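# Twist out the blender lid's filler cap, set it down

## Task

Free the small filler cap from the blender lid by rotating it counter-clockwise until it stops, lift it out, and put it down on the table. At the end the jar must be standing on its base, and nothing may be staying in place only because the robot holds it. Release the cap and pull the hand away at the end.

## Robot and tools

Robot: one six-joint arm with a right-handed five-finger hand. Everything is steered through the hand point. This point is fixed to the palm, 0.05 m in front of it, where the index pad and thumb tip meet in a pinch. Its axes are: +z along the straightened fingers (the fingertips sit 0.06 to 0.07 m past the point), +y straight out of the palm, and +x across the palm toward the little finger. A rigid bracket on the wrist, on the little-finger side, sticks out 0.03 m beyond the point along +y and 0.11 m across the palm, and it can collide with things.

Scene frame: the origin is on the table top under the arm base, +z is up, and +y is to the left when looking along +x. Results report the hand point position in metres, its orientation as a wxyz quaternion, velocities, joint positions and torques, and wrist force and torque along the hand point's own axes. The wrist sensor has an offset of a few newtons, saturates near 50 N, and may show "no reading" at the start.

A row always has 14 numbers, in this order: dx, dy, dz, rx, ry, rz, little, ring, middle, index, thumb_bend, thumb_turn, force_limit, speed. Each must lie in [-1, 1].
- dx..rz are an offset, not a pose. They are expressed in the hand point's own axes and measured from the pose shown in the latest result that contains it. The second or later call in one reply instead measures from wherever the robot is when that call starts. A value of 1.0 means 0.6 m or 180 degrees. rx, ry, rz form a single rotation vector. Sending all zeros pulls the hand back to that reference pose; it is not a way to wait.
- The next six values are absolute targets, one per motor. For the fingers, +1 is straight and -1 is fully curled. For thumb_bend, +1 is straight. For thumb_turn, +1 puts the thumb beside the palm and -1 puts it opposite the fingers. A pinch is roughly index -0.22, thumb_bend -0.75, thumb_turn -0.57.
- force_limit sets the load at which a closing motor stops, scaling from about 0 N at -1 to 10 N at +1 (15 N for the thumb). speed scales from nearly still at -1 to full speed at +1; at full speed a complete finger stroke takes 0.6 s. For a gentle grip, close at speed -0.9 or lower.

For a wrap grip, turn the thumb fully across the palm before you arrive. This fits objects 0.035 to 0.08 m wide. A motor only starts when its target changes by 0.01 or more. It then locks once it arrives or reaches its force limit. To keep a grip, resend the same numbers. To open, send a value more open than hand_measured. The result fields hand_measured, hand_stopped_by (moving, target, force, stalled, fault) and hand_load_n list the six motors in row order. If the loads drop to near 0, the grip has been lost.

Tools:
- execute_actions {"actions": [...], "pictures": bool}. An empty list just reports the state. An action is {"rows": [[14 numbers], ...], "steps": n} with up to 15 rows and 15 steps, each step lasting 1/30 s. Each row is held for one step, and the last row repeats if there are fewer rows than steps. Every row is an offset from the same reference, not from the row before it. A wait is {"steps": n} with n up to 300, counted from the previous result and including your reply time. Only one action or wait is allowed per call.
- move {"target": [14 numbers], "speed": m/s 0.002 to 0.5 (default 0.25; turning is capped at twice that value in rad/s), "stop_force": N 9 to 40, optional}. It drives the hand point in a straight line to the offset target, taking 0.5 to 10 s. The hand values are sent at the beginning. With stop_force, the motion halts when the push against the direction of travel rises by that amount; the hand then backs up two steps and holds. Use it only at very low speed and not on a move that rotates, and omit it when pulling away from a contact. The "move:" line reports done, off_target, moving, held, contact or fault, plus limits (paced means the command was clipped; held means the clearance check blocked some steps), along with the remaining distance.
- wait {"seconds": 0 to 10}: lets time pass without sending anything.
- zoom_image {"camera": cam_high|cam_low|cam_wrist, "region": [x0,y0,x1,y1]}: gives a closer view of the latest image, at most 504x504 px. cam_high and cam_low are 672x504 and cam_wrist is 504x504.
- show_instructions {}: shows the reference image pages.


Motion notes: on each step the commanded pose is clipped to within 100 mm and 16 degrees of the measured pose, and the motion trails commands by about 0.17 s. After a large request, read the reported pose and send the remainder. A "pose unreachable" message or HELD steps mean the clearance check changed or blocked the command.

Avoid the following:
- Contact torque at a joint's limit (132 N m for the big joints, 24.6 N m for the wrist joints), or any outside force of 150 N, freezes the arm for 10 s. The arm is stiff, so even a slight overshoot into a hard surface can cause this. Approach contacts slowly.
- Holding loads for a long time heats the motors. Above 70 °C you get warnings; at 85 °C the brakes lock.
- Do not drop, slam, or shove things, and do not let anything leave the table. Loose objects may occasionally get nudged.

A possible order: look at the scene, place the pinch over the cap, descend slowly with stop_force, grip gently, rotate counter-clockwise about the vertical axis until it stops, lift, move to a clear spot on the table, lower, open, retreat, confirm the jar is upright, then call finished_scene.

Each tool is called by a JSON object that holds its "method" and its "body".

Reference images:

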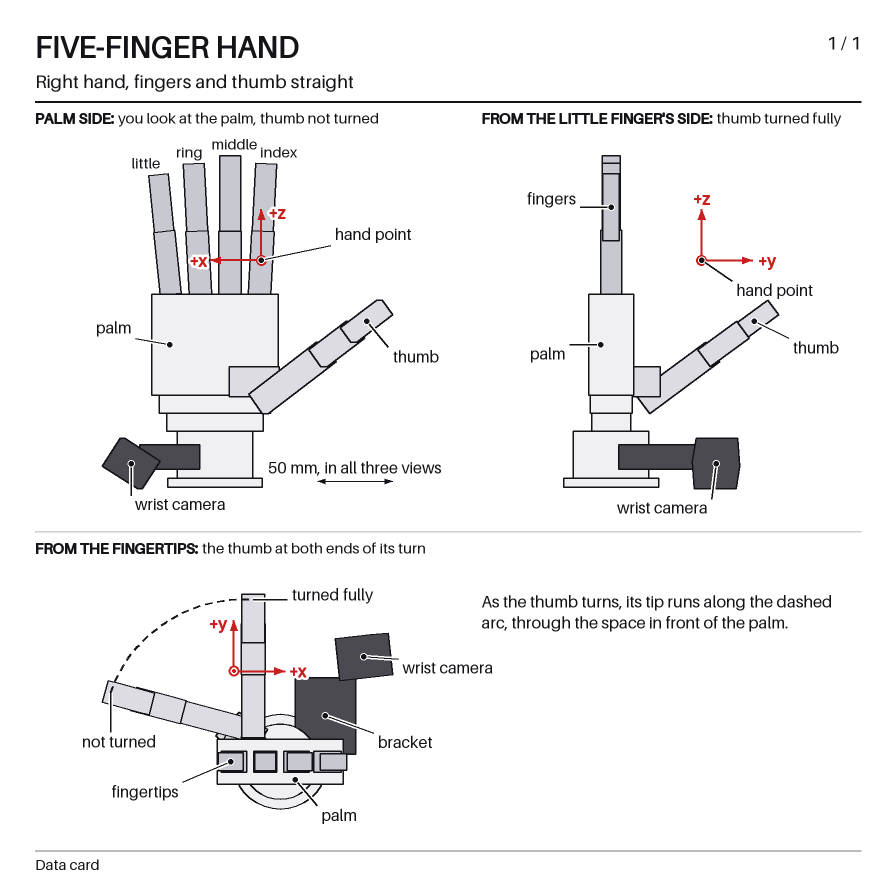

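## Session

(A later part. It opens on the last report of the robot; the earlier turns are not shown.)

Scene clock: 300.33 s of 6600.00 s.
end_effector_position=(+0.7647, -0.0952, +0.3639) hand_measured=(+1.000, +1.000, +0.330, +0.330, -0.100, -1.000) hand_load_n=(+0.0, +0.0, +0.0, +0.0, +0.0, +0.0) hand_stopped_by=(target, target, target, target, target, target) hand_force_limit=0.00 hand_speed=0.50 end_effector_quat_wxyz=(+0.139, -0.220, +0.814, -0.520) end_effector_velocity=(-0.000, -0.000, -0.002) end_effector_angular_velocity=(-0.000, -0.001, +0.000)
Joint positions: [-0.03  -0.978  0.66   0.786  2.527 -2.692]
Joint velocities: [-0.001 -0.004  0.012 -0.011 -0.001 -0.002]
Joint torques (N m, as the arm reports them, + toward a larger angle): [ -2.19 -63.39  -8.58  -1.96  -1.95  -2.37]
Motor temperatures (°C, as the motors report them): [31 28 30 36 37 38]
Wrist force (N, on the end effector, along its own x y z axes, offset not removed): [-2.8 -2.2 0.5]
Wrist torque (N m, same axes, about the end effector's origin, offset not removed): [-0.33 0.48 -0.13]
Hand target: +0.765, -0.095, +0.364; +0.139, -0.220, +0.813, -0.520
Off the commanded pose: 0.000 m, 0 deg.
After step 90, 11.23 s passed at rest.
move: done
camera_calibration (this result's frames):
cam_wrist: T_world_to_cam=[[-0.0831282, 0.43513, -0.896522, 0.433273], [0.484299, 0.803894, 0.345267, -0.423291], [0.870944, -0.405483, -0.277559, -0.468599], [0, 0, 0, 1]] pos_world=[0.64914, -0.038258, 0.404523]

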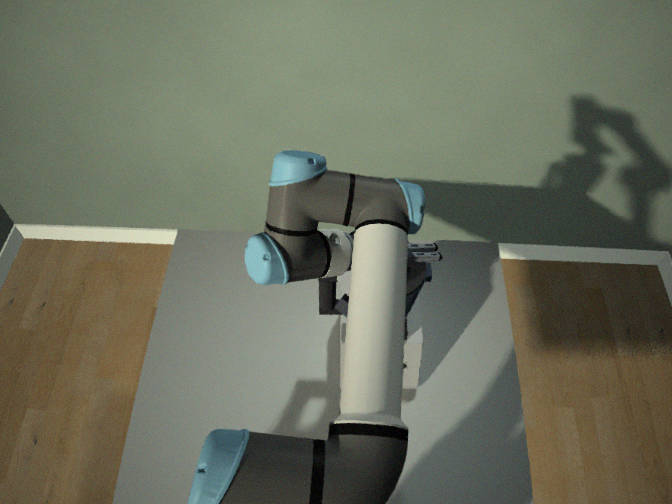

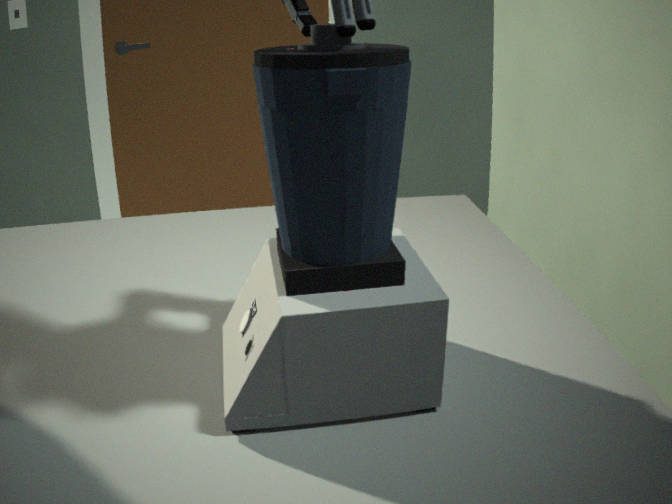

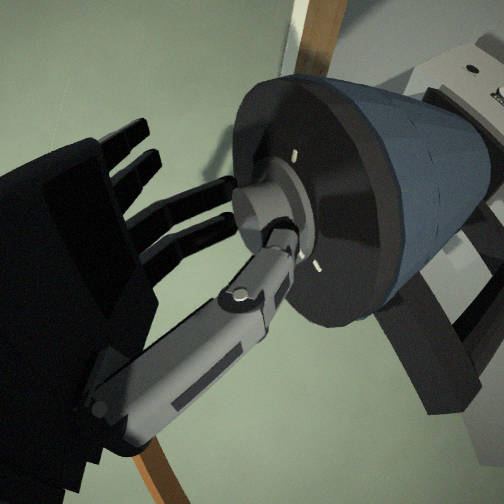

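{"method": "move", "body": {"target": [-0.003,0.009,0.0042,0,0,-0.035,1,1,0.33,0.33,-0.1,-1,0,0.5], "speed": 0.02, "stop_force": 10}}

{"method": "execute_actions", "body": {"actions": [{"rows":[[0,0,0,0,0,0,1,1,0.0,0.0,-0.5,-1,-0.6,-0.85]],"steps":15}], "pictures": false}}

{"method": "wait", "body": {"seconds": 2}}

{"method": "zoom_image", "body": {"camera": "cam_low", "region": [240, 0, 420, 110]}}

Scene clock: 324.87 s of 6600.00 s.
end_effector_position=(+0.7663, -0.0944, +0.3579) hand_measured=(+1.000, +1.000, +0.330, +0.330, -0.100, -1.000) hand_load_n=(+0.0, +0.0, +0.0, +0.0, +0.0, +0.0) hand_stopped_by=(target, target, target, target, target, target) hand_force_limit=0.00 hand_speed=0.50 end_effector_quat_wxyz=(+0.111, -0.264, +0.800, -0.527) end_effector_velocity=(-0.000, -0.000, +0.000) end_effector_angular_velocity=(-0.004, +0.005, +0.002)
Joint positions: [-0.025 -0.946  0.615  0.803  2.532 -2.797]
Joint velocities: [ 0.     0.002 -0.004  0.002  0.001 -0.007]
Joint torques (N m, as the arm reports them, + toward a larger angle): [ 16.75 -36.81 -28.42   3.09   3.42  -2.51]
Motor temperatures (°C, as the motors report them): [31 28 30 36 37 38]
Wrist force (N, on the end effector, along its own x y z axes, offset not removed): [-3.0 -3.3 -0.9]
Wrist torque (N m, same axes, about the end effector's origin, offset not removed): [-0.27 0.58 -0.20]
Hand target: +0.766, -0.094, +0.358; +0.110, -0.264, +0.800, -0.527
Off the commanded pose: 0.000 m, 0 deg.
After step 90, 18.57 s passed at rest.
move: done
camera_calibration (this result's frames):
cam_wrist: T_world_to_cam=[[-0.179282, 0.384281, -0.905641, 0.499864], [0.472623, 0.841013, 0.263297, -0.380899], [0.862836, -0.380823, -0.332399, -0.443067], [0, 0, 0, 1]] pos_world=[0.651932, -0.0404778, 0.405712]

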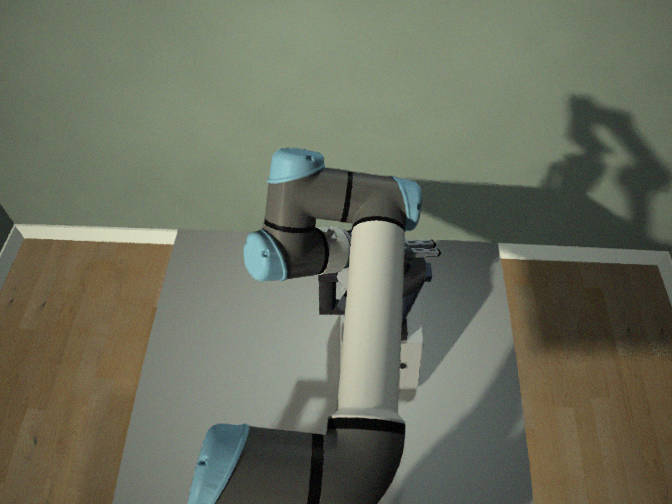

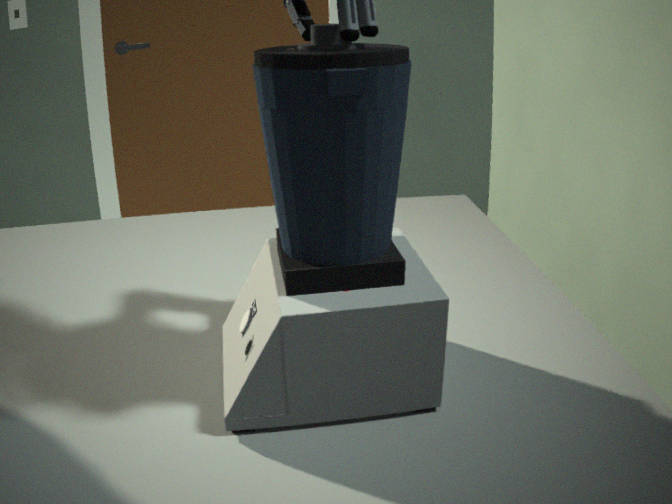

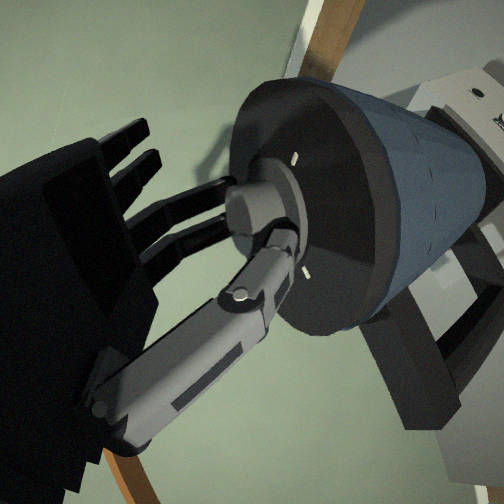

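Scene clock: 325.37 s of 6600.00 s.
end_effector_position=(+0.7663, -0.0944, +0.3579) hand_measured=(+1.000, +1.000, +0.230, +0.230, -0.162, -1.000) hand_load_n=(+0.0, +0.0, +0.0, +0.0, +0.0, +0.0) hand_stopped_by=(target, target, moving, moving, moving, target) hand_force_limit=-0.60 hand_speed=-0.85 end_effector_quat_wxyz=(+0.110, -0.264, +0.800, -0.527) end_effector_velocity=(+0.000, -0.000, +0.001) end_effector_angular_velocity=(-0.000, -0.003, -0.001)
Joint positions: [-0.025 -0.946  0.615  0.803  2.532 -2.797]
Joint velocities: [-0.    -0.001 -0.001 -0.001  0.001  0.001]
Joint torques (N m, as the arm reports them, + toward a larger angle): [ 13.86 -49.15 -18.84   1.89   3.02   2.32]
Motor temperatures (°C, as the motors report them): [31 28 30 36 37 38]
Wrist force (N, on the end effector, along its own x y z axes, offset not removed): [-3.5 -1.9 -1.7]
Wrist torque (N m, same axes, about the end effector's origin, offset not removed): [-0.04 0.59 -0.19]
Hand target: +0.766, -0.094, +0.358; +0.111, -0.264, +0.800, -0.527
Off the commanded pose: 0.000 m, 0 deg.
Steps of this call (steps 1 to 15: all 15 steps of this action). Readings (end_effector_position | what the end effector reports):
1: (+0.7663, -0.0944, +0.3579) | hand_measured=(+1.000, +1.000, +0.330, +0.330, -0.100, -1.000) hand_load_n=(+0.0, +0.0, +0.0, +0.0, +0.0, +0.0) hand_stopped_by=(target, target, moving, moving, moving, target) hand_force_limit=-0.60 hand_speed=-0.85
2: (+0.7663, -0.0944, +0.3579) | hand_measured=(+1.000, +1.000, +0.330, +0.330, -0.100, -1.000) hand_load_n=(+0.0, +0.0, +0.0, +0.0, +0.0, +0.0) hand_stopped_by=(target, target, moving, moving, moving, target) hand_force_limit=-0.60 hand_speed=-0.85
4: (+0.7663, -0.0944, +0.3579) | hand_measured=(+1.000, +1.000, +0.322, +0.322, -0.104, -1.000) hand_load_n=(+0.0, +0.0, +0.0, +0.0, +0.0, +0.0) hand_stopped_by=(target, target, moving, moving, moving, target) hand_force_limit=-0.60 hand_speed=-0.85
8: (+0.7663, -0.0944, +0.3579) | hand_measured=(+1.000, +1.000, +0.290, +0.290, -0.126, -1.000) hand_load_n=(+0.0, +0.0, +0.0, +0.0, +0.0, +0.0) hand_stopped_by=(target, target, moving, moving, moving, target) hand_force_limit=-0.60 hand_speed=-0.85
15: the state above

Scene clock: 327.37 s of 6600.00 s.
end_effector_position=(+0.7663, -0.0944, +0.3579) hand_measured=(+1.000, +1.000, +0.182, +0.148, -0.230, -1.000) hand_load_n=(+0.0, +0.0, +2.5, +3.0, +3.0, +0.5) hand_stopped_by=(target, target, force, force, force, target) hand_force_limit=-0.60 hand_speed=-0.85 end_effector_quat_wxyz=(+0.111, -0.264, +0.800, -0.527) end_effector_velocity=(+0.000, +0.000, -0.001) end_effector_angular_velocity=(+0.001, +0.002, +0.001)
Joint positions: [-0.025 -0.946  0.615  0.803  2.532 -2.797]
Joint velocities: [ 0.     0.001 -0.     0.001 -0.001  0.   ]
Joint torques (N m, as the arm reports them, + toward a larger angle): [  7.86 -62.6   -7.99  -1.42   0.07   1.83]
Motor temperatures (°C, as the motors report them): [31 28 30 36 37 38]
Wrist force (N, on the end effector, along its own x y z axes, offset not removed): [-2.9 -5.4 0.8]
Wrist torque (N m, same axes, about the end effector's origin, offset not removed): [-0.23 0.53 -0.19]
Hand target: +0.766, -0.094, +0.358; +0.111, -0.264, +0.800, -0.527
Off the commanded pose: 0.000 m, 0 deg.
Steps of this call (steps 1 to 60: nothing new was sent). Readings (end_effector_position | what the end effector reports):
1: (+0.7663, -0.0944, +0.3579) | hand_measured=(+1.000, +1.000, +0.222, +0.222, -0.168, -1.000) hand_load_n=(+0.0, +0.0, +0.0, +0.0, +0.0, +0.0) hand_stopped_by=(target, target, moving, moving, moving, target) hand_force_limit=-0.60 hand_speed=-0.85
2: (+0.7663, -0.0944, +0.3579) | hand_measured=(+1.000, +1.000, +0.214, +0.214, -0.174, -1.000) hand_load_n=(+0.0, +0.0, +1.5, +0.0, +0.0, +0.0) hand_stopped_by=(target, target, moving, moving, moving, target) hand_force_limit=-0.60 hand_speed=-0.85
4: (+0.7663, -0.0944, +0.3579) | hand_measured=(+1.000, +1.000, +0.198, +0.198, -0.184, -1.000) hand_load_n=(+0.0, +0.0, +1.5, +0.0, +0.0, +0.0) hand_stopped_by=(target, target, moving, moving, moving, target) hand_force_limit=-0.60 hand_speed=-0.85
8: (+0.7663, -0.0944, +0.3579) | hand_measured=(+1.000, +1.000, +0.182, +0.164, -0.204, -1.000) hand_load_n=(+0.0, +0.0, +2.5, +0.0, +0.0, +0.0) hand_stopped_by=(target, target, force, moving, moving, target) hand_force_limit=-0.60 hand_speed=-0.85
60: the state above
camera_calibration (this result's frames):
cam_wrist: T_world_to_cam=[[-0.17928, 0.384272, -0.905645, 0.499864], [0.472632, 0.841011, 0.263286, -0.380904], [0.862831, -0.380835, -0.332396, -0.443061], [0, 0, 0, 1]] pos_world=[0.65193, -0.0404725, 0.405714]

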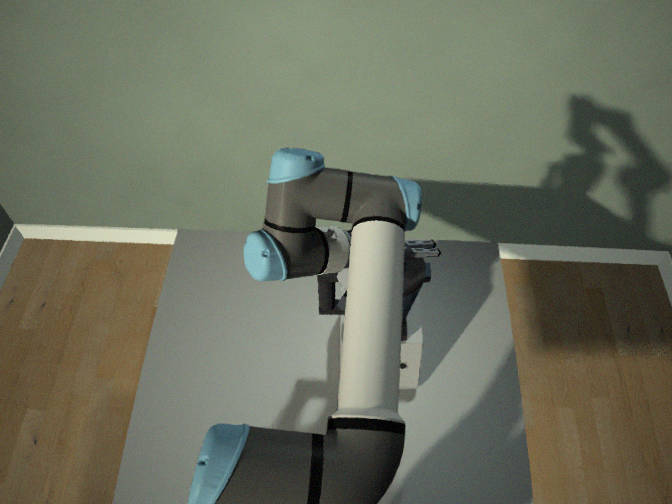

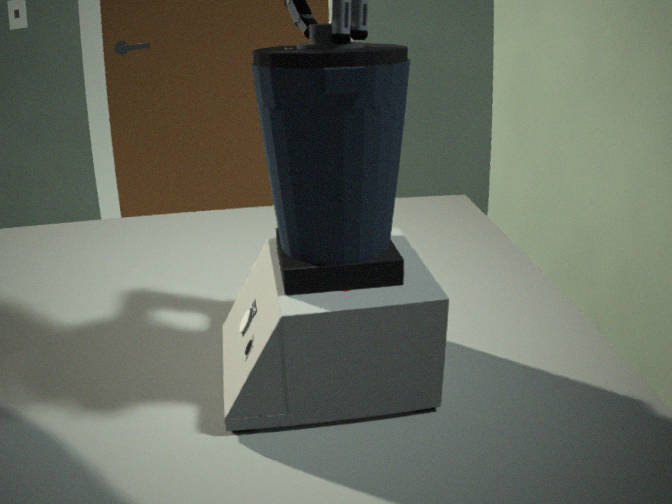

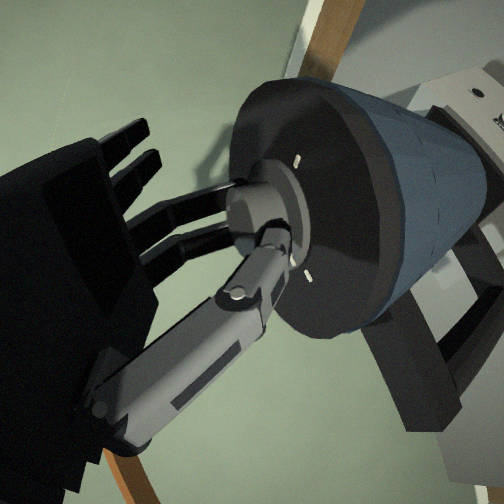

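Region (240, 0, 420, 110) of cam_low's 672x504 image, scaled by 2.800, with more detail than that image has.

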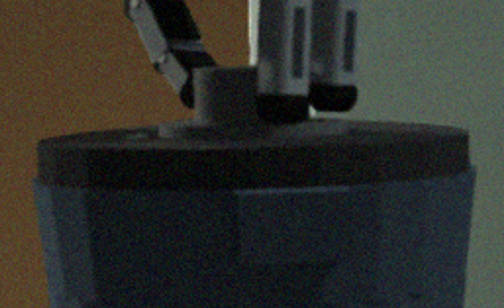

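{"method": "move", "body": {"target": [0,0,0,0,0,0,1,1,-0.05,-0.05,-0.55,-1,0.4,-0.9]}}

{"method": "move", "body": {"target": [0.0127,0.0052,-0.0083,0.0168,-0.1503,-0.0699,1,1,-0.05,-0.05,-0.55,-1,0.4,-0.9], "speed": 0.1}}

Scene clock: 345.67 s of 6600.00 s.
end_effector_position=(+0.7663, -0.0944, +0.3580) hand_measured=(+1.000, +1.000, +0.162, +0.128, -0.248, -1.000) hand_load_n=(+0.0, +0.0, +7.5, +7.5, +10.0, +0.0) hand_stopped_by=(target, target, force, force, force, target) hand_force_limit=0.40 hand_speed=-0.90 end_effector_quat_wxyz=(+0.111, -0.264, +0.800, -0.527) end_effector_velocity=(-0.000, -0.000, +0.001) end_effector_angular_velocity=(-0.000, -0.001, -0.001)
Joint positions: [-0.025 -0.946  0.615  0.803  2.532 -2.797]
Joint velocities: [ 0.    -0.    -0.001  0.001  0.001  0.   ]
Joint torques (N m, as the arm reports them, + toward a larger angle): [  2.34 -56.3   -8.01   0.35  -1.76   1.45]
Motor temperatures (°C, as the motors report them): [31 28 30 36 37 38]
Wrist force (N, on the end effector, along its own x y z axes, offset not removed): [-1.4 -4.8 1.1]
Wrist torque (N m, same axes, about the end effector's origin, offset not removed): [-0.07 0.42 -0.13]
Hand target: +0.766, -0.094, +0.358; +0.111, -0.264, +0.800, -0.527
Off the commanded pose: 0.000 m, 0 deg.
After step 90, 14.60 s passed at rest.
move: done
camera_calibration (this result's frames):
cam_wrist: T_world_to_cam=[[-0.179222, 0.384283, -0.905652, 0.499843], [0.472614, 0.841008, 0.263326, -0.380908], [0.862853, -0.38083, -0.332345, -0.443099], [0, 0, 0, 1]] pos_world=[0.651935, -0.0404795, 0.405725]

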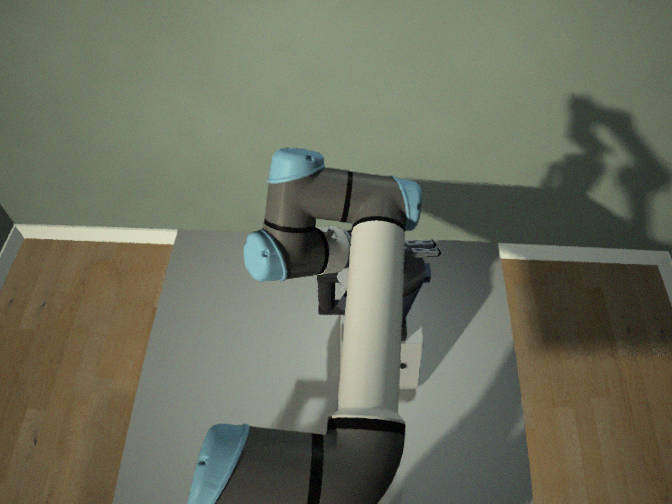

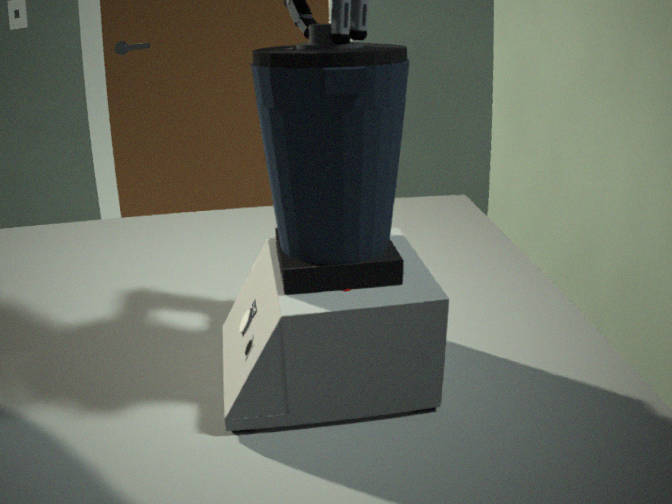

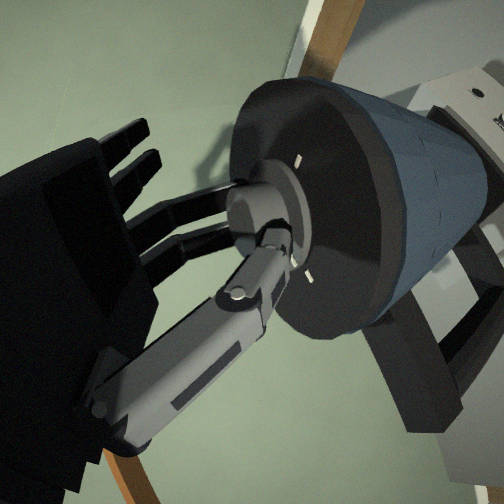

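Scene clock: 348.63 s of 6600.00 s.
end_effector_position=(+0.7567, -0.0935, +0.3580) hand_measured=(+1.000, +1.000, +0.162, +0.128, -0.248, -1.000) hand_load_n=(+0.0, +0.0, +6.5, +7.5, +10.5, +1.5) hand_stopped_by=(target, target, force, force, force, target) hand_force_limit=0.40 hand_speed=-0.90 end_effector_quat_wxyz=(+0.243, -0.461, +0.705, -0.480) end_effector_velocity=(+0.000, -0.000, -0.002) end_effector_angular_velocity=(+0.001, +0.001, +0.013)
Joint positions: [-0.191 -1.266  1.078  0.462  1.917 -3.193]
Joint velocities: [-0.006 -0.003  0.007 -0.004 -0.017 -0.007]
Joint torques (N m, as the arm reports them, + toward a larger angle): [ -2.89 -54.88  -7.75  -2.25  -2.45  -1.94]
Motor temperatures (°C, as the motors report them): [31 28 30 36 37 38]
Wrist force (N, on the end effector, along its own x y z axes, offset not removed): [-2.5 -2.8 0.8]
Wrist torque (N m, same axes, about the end effector's origin, offset not removed): [-0.13 0.34 -0.05]
Hand target: +0.757, -0.093, +0.358; +0.243, -0.462, +0.705, -0.480
Off the commanded pose: 0.000 m, 0 deg.
move: done
camera_calibration (this result's frames):
cam_wrist: T_world_to_cam=[[-0.346927, 0.243986, -0.905601, 0.611581], [-0.00984874, 0.964569, 0.263646, -0.00062011], [0.93784, 0.100385, -0.332232, -0.446228], [0, 0, 0, 1]] pos_world=[0.630658, -0.103825, 0.405761]

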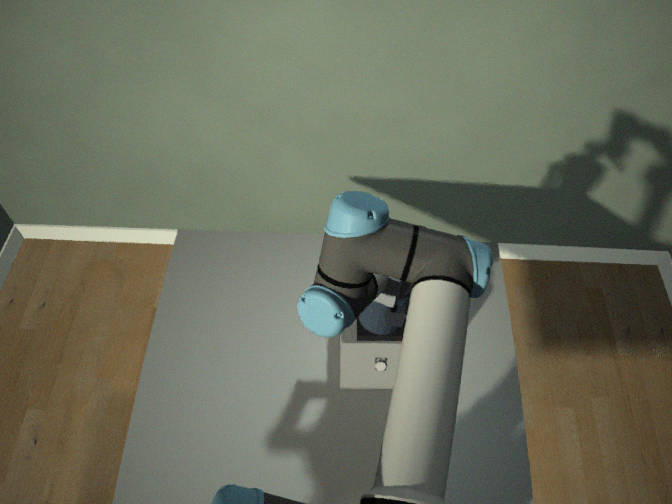

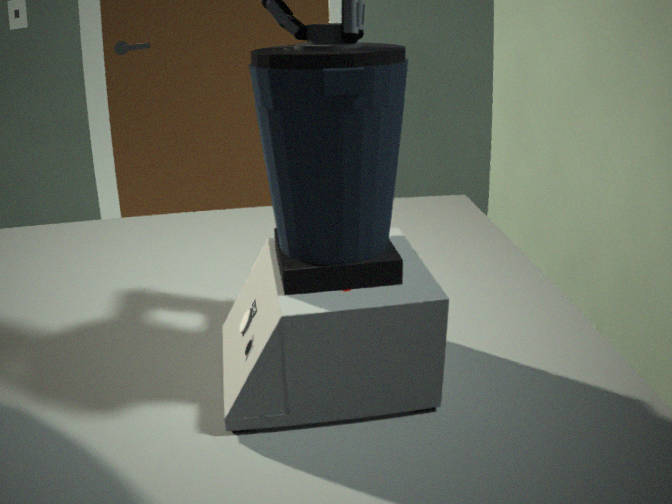

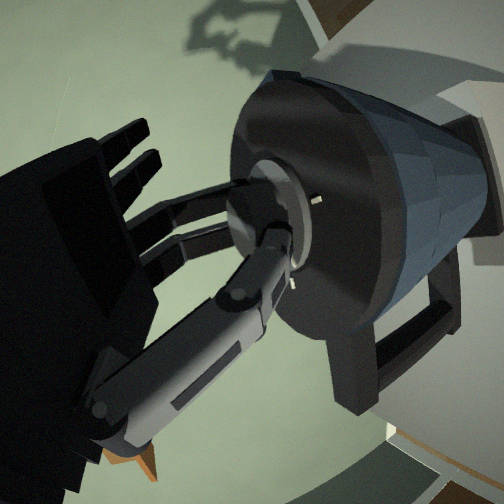

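{"method": "move", "body": {"target": [0.0075,0.0034,-0.002,0.0168,-0.1503,-0.0699,1,1,-0.05,-0.05,-0.55,-1,0.4,-0.9], "speed": 0.1}}

Scene clock: 363.27 s of 6600.00 s.
end_effector_position=(+0.7527, -0.0966, +0.3573) hand_measured=(+1.000, +1.000, +0.162, +0.128, -0.248, -1.000) hand_load_n=(+0.0, +0.0, +7.0, +7.5, +8.5, +1.0) hand_stopped_by=(target, target, force, force, force, target) hand_force_limit=0.40 hand_speed=-0.90 end_effector_quat_wxyz=(-0.359, +0.628, -0.562, +0.401) end_effector_velocity=(+0.000, -0.000, -0.000) end_effector_angular_velocity=(-0.001, +0.001, +0.013)
Joint positions: [-0.416 -1.301  1.102  0.512  1.23  -3.482]
Joint velocities: [-0.005  0.003 -0.005  0.005 -0.016 -0.009]
Joint torques (N m, as the arm reports them, + toward a larger angle): [ -3.35 -17.04 -23.68   3.06  -2.78  -2.37]
Motor temperatures (°C, as the motors report them): [31 28 30 36 37 38]
Wrist force (N, on the end effector, along its own x y z axes, offset not removed): [-0.7 -11.4 -5.8]
Wrist torque (N m, same axes, about the end effector's origin, offset not removed): [-0.40 0.75 -0.28]
Hand target: +0.753, -0.097, +0.357; -0.359, +0.628, -0.562, +0.401
Off the commanded pose: 0.000 m, 0 deg.
After step 90, 8.67 s passed at rest.
move: done
camera_calibration (this result's frames):
cam_wrist: T_world_to_cam=[[-0.422086, 0.0390253, -0.905715, 0.64711], [-0.489596, 0.831033, 0.263971, 0.350644], [0.762981, 0.554853, -0.331661, -0.267172], [0, 0, 0, 1]] pos_world=[0.648656, -0.168409, 0.404927]

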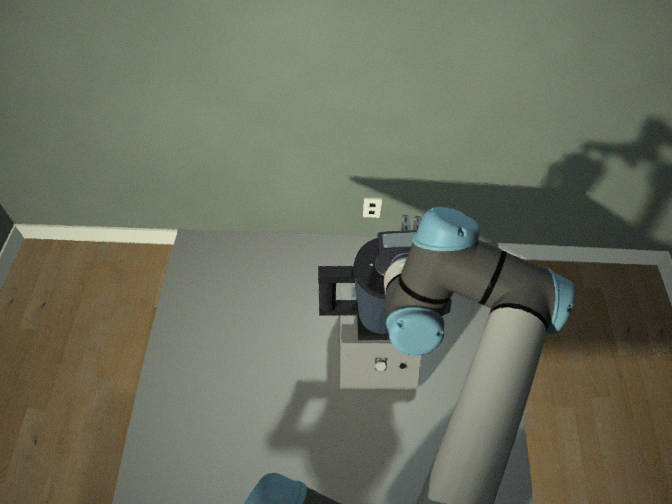

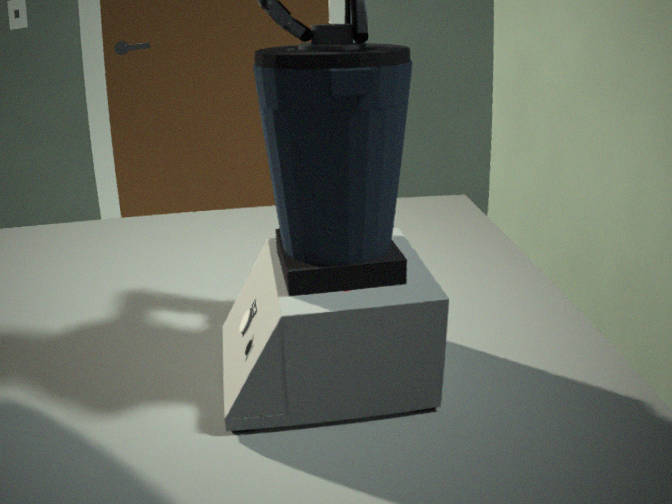

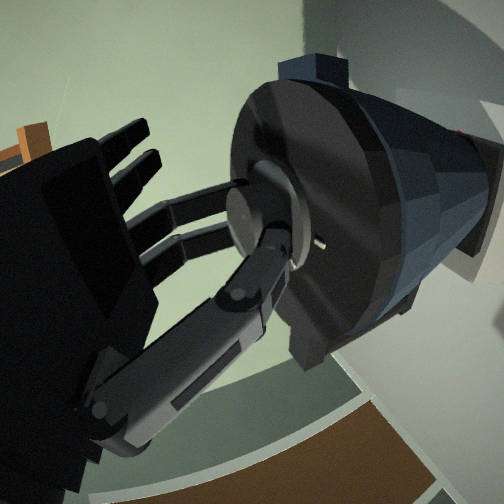

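{"method": "move", "body": {"target": [0.0117,0.0030,-0.0083,0.0168,-0.1503,-0.0699,1,1,-0.05,-0.05,-0.55,-1,0.4,-0.9], "speed": 0.1}}

{"method": "zoom_image", "body": {"camera": "cam_wrist", "region": [200, 130, 380, 310]}}

Scene clock: 375.33 s of 6600.00 s.
end_effector_position=(+0.7477, -0.1037, +0.3587) hand_measured=(+1.000, +1.000, +0.162, +0.128, -0.248, -1.000) hand_load_n=(+0.0, +0.0, +6.0, +7.5, +10.5, +3.0) hand_stopped_by=(target, target, force, force, force, target) hand_force_limit=0.40 hand_speed=-0.90 end_effector_quat_wxyz=(-0.451, +0.751, -0.381, +0.295) end_effector_velocity=(-0.000, +0.000, -0.000) end_effector_angular_velocity=(+0.000, +0.005, +0.012)
Joint positions: [-0.571 -1.061  0.75   0.934  0.662 -3.949]
Joint velocities: [-0.001  0.013 -0.02   0.025 -0.008 -0.018]
Joint torques (N m, as the arm reports them, + toward a larger angle): [ -5.18 -35.27 -28.39   3.02  -3.13  -2.89]
Motor temperatures (°C, as the motors report them): [31 28 30 36 37 38]
Wrist force (N, on the end effector, along its own x y z axes, offset not removed): [-4.6 -2.2 -0.5]
Wrist torque (N m, same axes, about the end effector's origin, offset not removed): [-0.40 0.53 -0.07]
Hand target: +0.748, -0.104, +0.359; -0.451, +0.751, -0.381, +0.295
Off the commanded pose: 0.000 m, 0 deg.
After step 90, 6.07 s passed at rest.
move: done
camera_calibration (this result's frames):
cam_wrist: T_world_to_cam=[[-0.38457, -0.175921, -0.906178, 0.596374], [-0.838951, 0.476099, 0.263612, 0.578314], [0.385055, 0.861616, -0.330682, 0.0551113], [0, 0, 0, 1]] pos_world=[0.693304, -0.217905, 0.406194]

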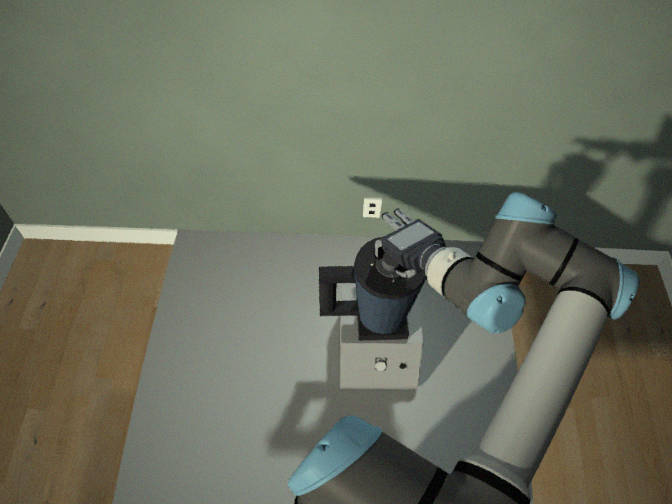

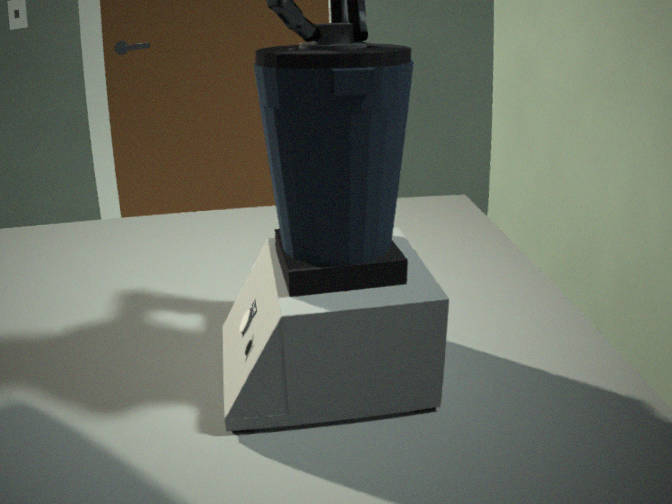

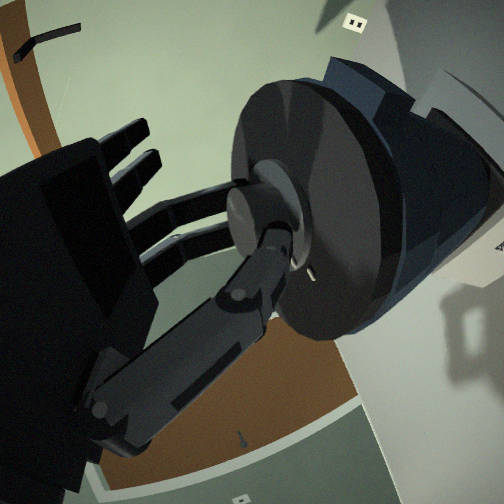

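Region (200, 130, 380, 310) of cam_wrist's 504x504 image, scaled by 2.800, with more detail than that image has.

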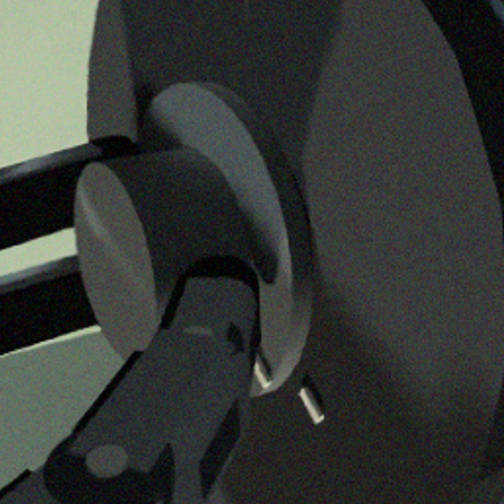

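{"method": "move", "body": {"target": [0.0025,0.001,-0.0015,0.0039,-0.035,-0.0163,1,1,-0.05,-0.05,-0.55,-1,0.4,-0.9], "speed": 0.06}}

{"method": "move", "body": {"target": [0.0013,-0.012,-0.0056,0,0,0,1,1,-0.05,-0.05,-0.55,-1,0.4,-0.9], "speed": 0.02}}

Scene clock: 384.10 s of 6600.00 s.
end_effector_position=(+0.7477, -0.1055, +0.3587) hand_measured=(+1.000, +1.000, +0.162, +0.128, -0.248, -1.000) hand_load_n=(+0.0, +0.0, +5.5, +8.5, +9.5, +7.5) hand_stopped_by=(target, target, force, force, force, target) hand_force_limit=0.40 hand_speed=-0.90 end_effector_quat_wxyz=(-0.468, +0.773, -0.335, +0.268) end_effector_velocity=(+0.000, -0.001, +0.000) end_effector_angular_velocity=(-0.003, +0.002, +0.014)
Joint positions: [-0.587 -0.95   0.585  1.136  0.571 -4.127]
Joint velocities: [-0.001  0.019 -0.031  0.035 -0.006 -0.026]
Joint torques (N m, as the arm reports them, + toward a larger angle): [ -6.06 -33.34 -25.87   2.59  -2.82  -2.7 ]
Motor temperatures (°C, as the motors report them): [31 28 30 36 37 38]
Wrist force (N, on the end effector, along its own x y z axes, offset not removed): [-6.2 -5.5 -2.2]
Wrist torque (N m, same axes, about the end effector's origin, offset not removed): [-0.42 0.72 0.01]
Hand target: +0.748, -0.106, +0.359; -0.468, +0.773, -0.335, +0.268
Off the commanded pose: 0.000 m, 0 deg.
After step 90, 4.47 s passed at rest.
move: done
camera_calibration (this result's frames):
cam_wrist: T_world_to_cam=[[-0.360082, -0.220678, -0.906445, 0.573131], [-0.890166, 0.37204, 0.263041, 0.60661], [0.279187, 0.901603, -0.330405, 0.140009], [0, 0, 0, 1]] pos_world=[0.707269, -0.225439, 0.406209]

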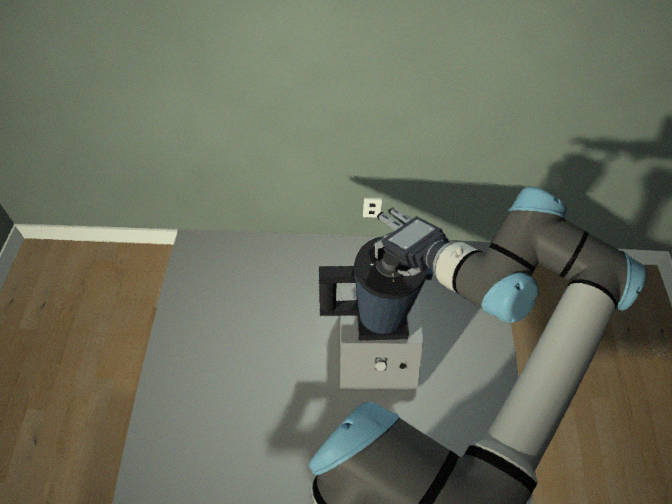

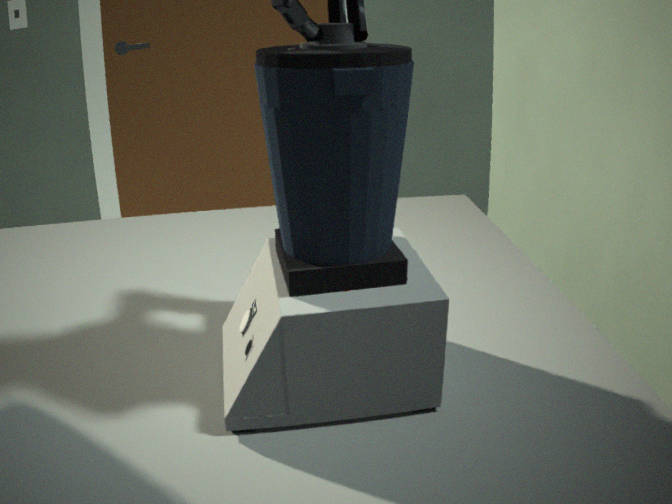

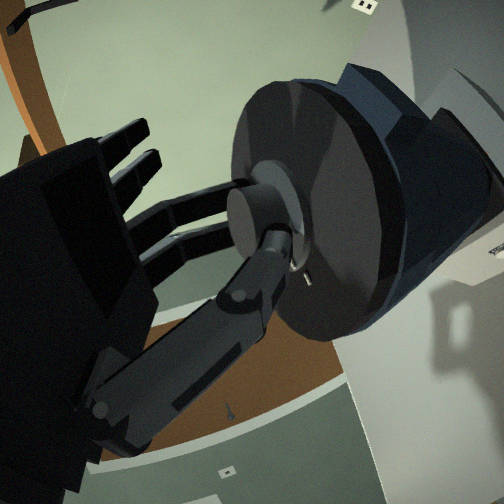

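Scene clock: 384.83 s of 6600.00 s.
end_effector_position=(+0.7476, -0.1055, +0.3665) hand_measured=(+1.000, +1.000, +0.162, +0.128, -0.248, -1.000) hand_load_n=(+0.0, +0.0, +6.0, +6.0, +11.0, +4.0) hand_stopped_by=(target, target, force, force, force, target) hand_force_limit=0.40 hand_speed=-0.90 end_effector_quat_wxyz=(-0.468, +0.773, -0.335, +0.268) end_effector_velocity=(+0.000, +0.000, +0.003) end_effector_angular_velocity=(-0.001, -0.000, +0.000)
Joint positions: [-0.587 -0.944  0.553  1.161  0.572 -4.126]
Joint velocities: [ 0.     0.003 -0.012  0.009  0.001 -0.   ]
Joint torques (N m, as the arm reports them, + toward a larger angle): [ 12.1  -40.5  -26.5    3.51   1.12   0.63]
Motor temperatures (°C, as the motors report them): [31 28 30 36 37 38]
Wrist force (N, on the end effector, along its own x y z axes, offset not removed): [-2.6 0.1 1.7]
Wrist torque (N m, same axes, about the end effector's origin, offset not removed): [-0.47 0.20 0.14]
Hand target: +0.748, -0.106, +0.367; -0.468, +0.773, -0.335, +0.268
Off the commanded pose: 0.000 m, 0 deg.
move: done
camera_calibration (this result's frames):
cam_wrist: T_world_to_cam=[[-0.360073, -0.220563, -0.906476, 0.580185], [-0.890133, 0.372122, 0.263037, 0.604496], [0.279304, 0.901597, -0.330321, 0.142459], [0, 0, 0, 1]] pos_world=[0.707202, -0.22542, 0.413977]

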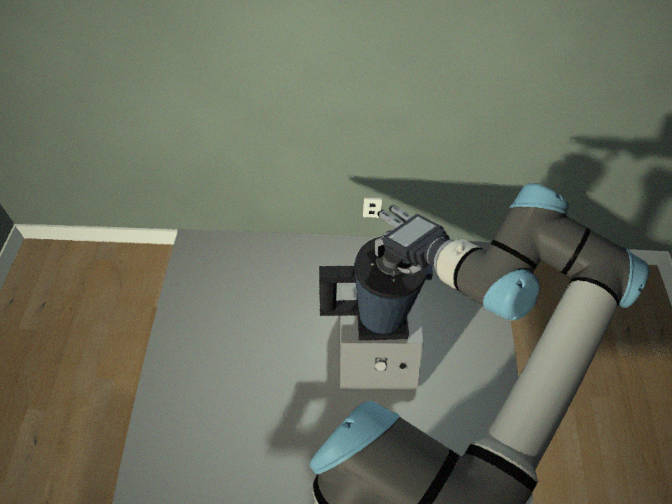

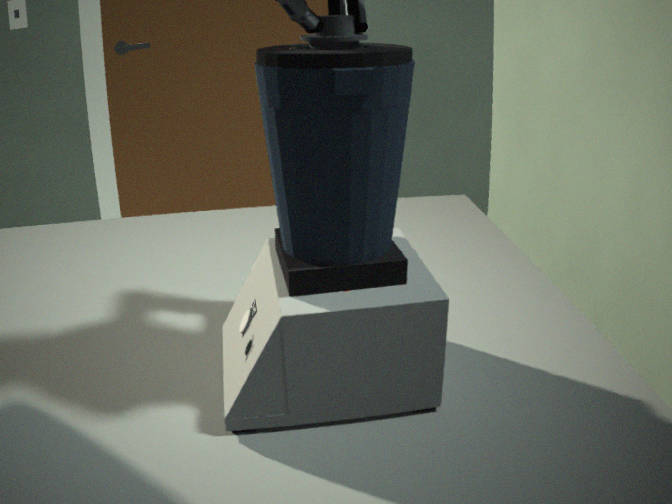

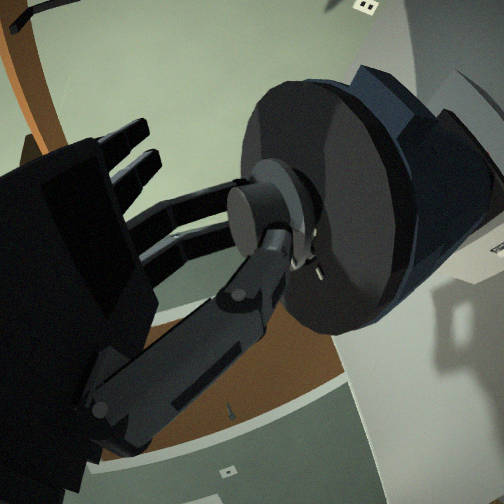

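{"method": "move", "body": {"target": [0.0033,-0.030,-0.014,0,0,0,1,1,-0.05,-0.05,-0.55,-1,0.4,-0.9], "speed": 0.03}}

Scene clock: 390.87 s of 6600.00 s.
end_effector_position=(+0.7475, -0.1055, +0.3862) hand_measured=(+1.000, +1.000, +0.162, +0.128, -0.248, -1.000) hand_load_n=(+0.0, +0.0, +6.5, +5.0, +10.5, +0.0) hand_stopped_by=(target, target, force, force, force, target) hand_force_limit=0.40 hand_speed=-0.90 end_effector_quat_wxyz=(-0.468, +0.772, -0.335, +0.268) end_effector_velocity=(+0.001, -0.000, +0.001) end_effector_angular_velocity=(+0.000, +0.001, +0.003)
Joint positions: [-0.586 -0.921  0.459  1.23   0.572 -4.125]
Joint velocities: [ 0.     0.009 -0.017  0.013 -0.001 -0.004]
Joint torques (N m, as the arm reports them, + toward a larger angle): [ 13.06 -42.   -27.58   3.6    1.23  -1.9 ]
Motor temperatures (°C, as the motors report them): [31 28 30 36 37 38]
Wrist force (N, on the end effector, along its own x y z axes, offset not removed): [-3.6 -0.6 -0.1]
Wrist torque (N m, same axes, about the end effector's origin, offset not removed): [-0.53 0.49 -0.17]
Hand target: +0.748, -0.106, +0.386; -0.468, +0.773, -0.335, +0.268
Off the commanded pose: 0.000 m, 0 deg.
After step 90, 2.03 s passed at rest.
move: done
camera_calibration (this result's frames):
cam_wrist: T_world_to_cam=[[-0.360047, -0.220384, -0.90653, 0.598088], [-0.890079, 0.372269, 0.263012, 0.599183], [0.279509, 0.90158, -0.330193, 0.148774], [0, 0, 0, 1]] pos_world=[0.707076, -0.225379, 0.433717]

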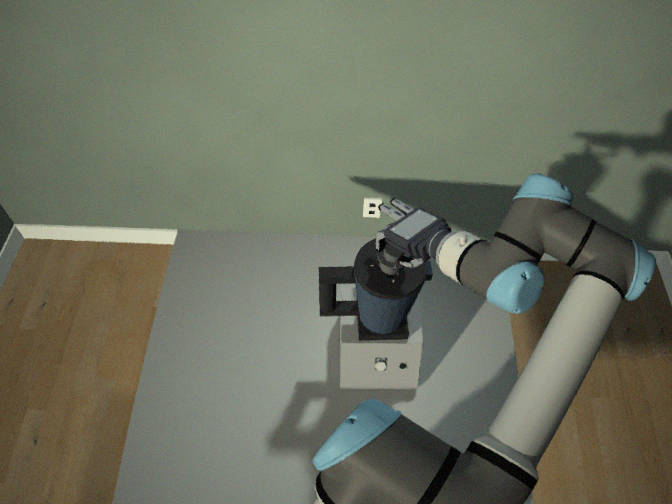

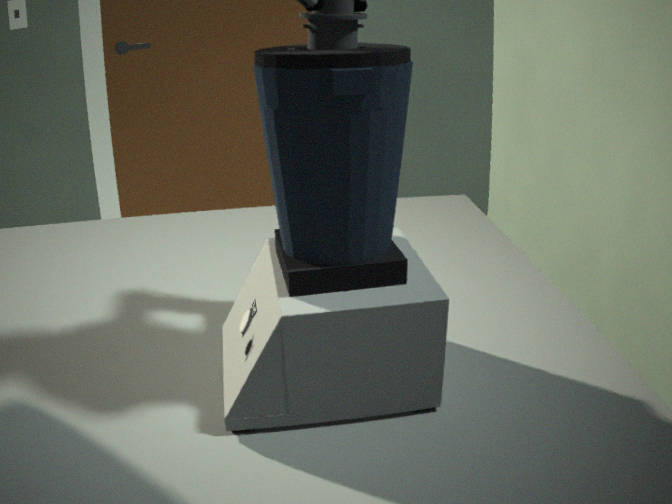

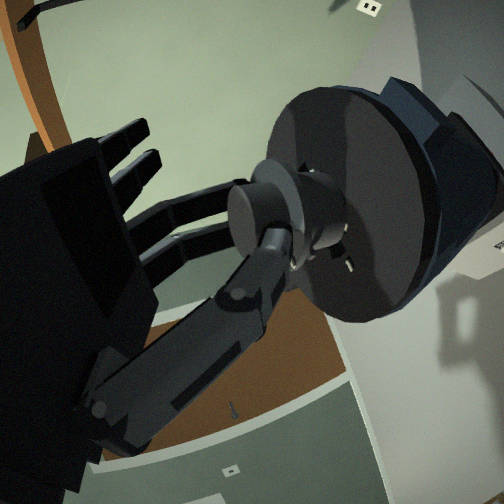

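{"method": "move", "body": {"target": [-0.0007,-0.0483,-0.0138,-0.0112,0.1002,0.0466,1,1,-0.05,-0.05,-0.55,-1,0.4,-0.9], "speed": 0.08}}

Scene clock: 408.77 s of 6600.00 s.
end_effector_position=(+0.7489, -0.0998, +0.4156) hand_measured=(+1.000, +1.000, +0.162, +0.128, -0.248, -1.000) hand_load_n=(+0.0, +0.0, +6.5, +5.0, +10.5, +0.0) hand_stopped_by=(target, target, force, force, force, target) hand_force_limit=0.40 hand_speed=-0.90 end_effector_quat_wxyz=(-0.414, +0.703, -0.464, +0.345) end_effector_velocity=(-0.000, -0.000, +0.002) end_effector_angular_velocity=(-0.003, -0.003, -0.012)
Joint positions: [-0.514 -1.18   0.773  0.841  0.885 -3.697]
Joint velocities: [ 0.003 -0.009  0.008 -0.01   0.013  0.009]
Joint torques (N m, as the arm reports them, + toward a larger angle): [ 13.21 -55.09  -8.58  -2.61   1.91   2.33]
Motor temperatures (°C, as the motors report them): [31 28 30 36 37 38]
Wrist force (N, on the end effector, along its own x y z axes, offset not removed): [-3.9 -2.1 0.5]
Wrist torque (N m, same axes, about the end effector's origin, offset not removed): [-0.31 0.67 -0.24]
Hand target: +0.749, -0.100, +0.416; -0.414, +0.703, -0.464, +0.345
Off the commanded pose: 0.000 m, 0 deg.
After step 90, 12.37 s passed at rest.
move: done
camera_calibration (this result's frames):
cam_wrist: T_world_to_cam=[[-0.414205, -0.0844601, -0.906256, 0.680437], [-0.709892, 0.653127, 0.263587, 0.483474], [0.569638, 0.752523, -0.330486, -0.0790626], [0, 0, 0, 1]] pos_world=[0.670092, -0.198804, 0.463083]

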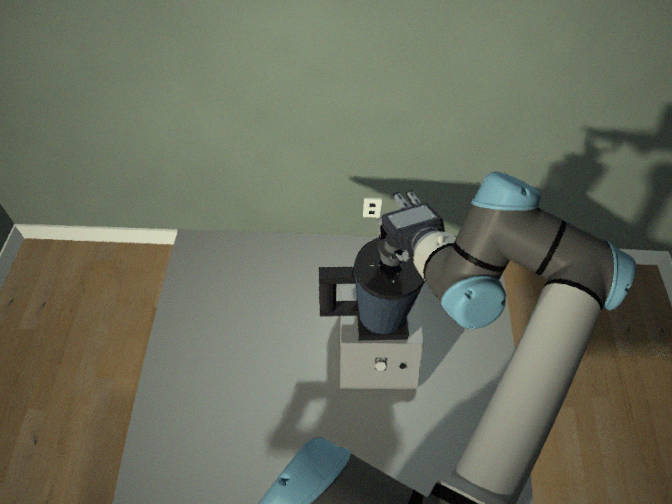

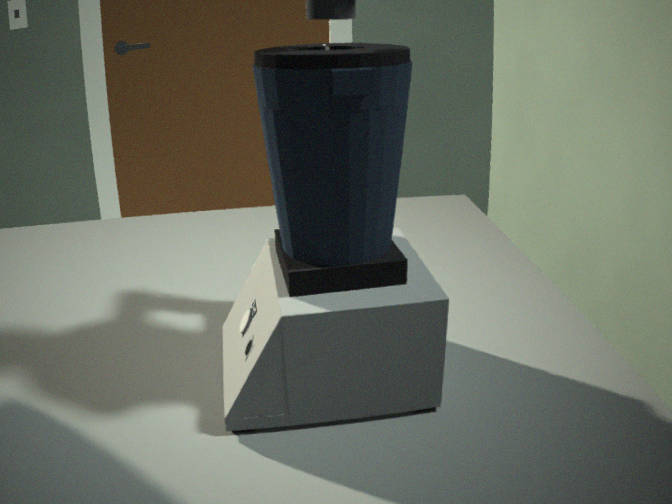

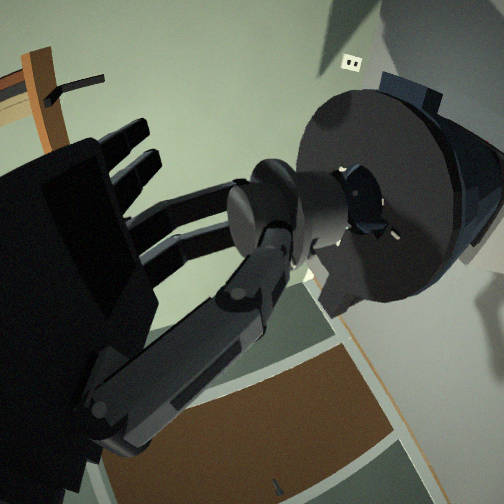

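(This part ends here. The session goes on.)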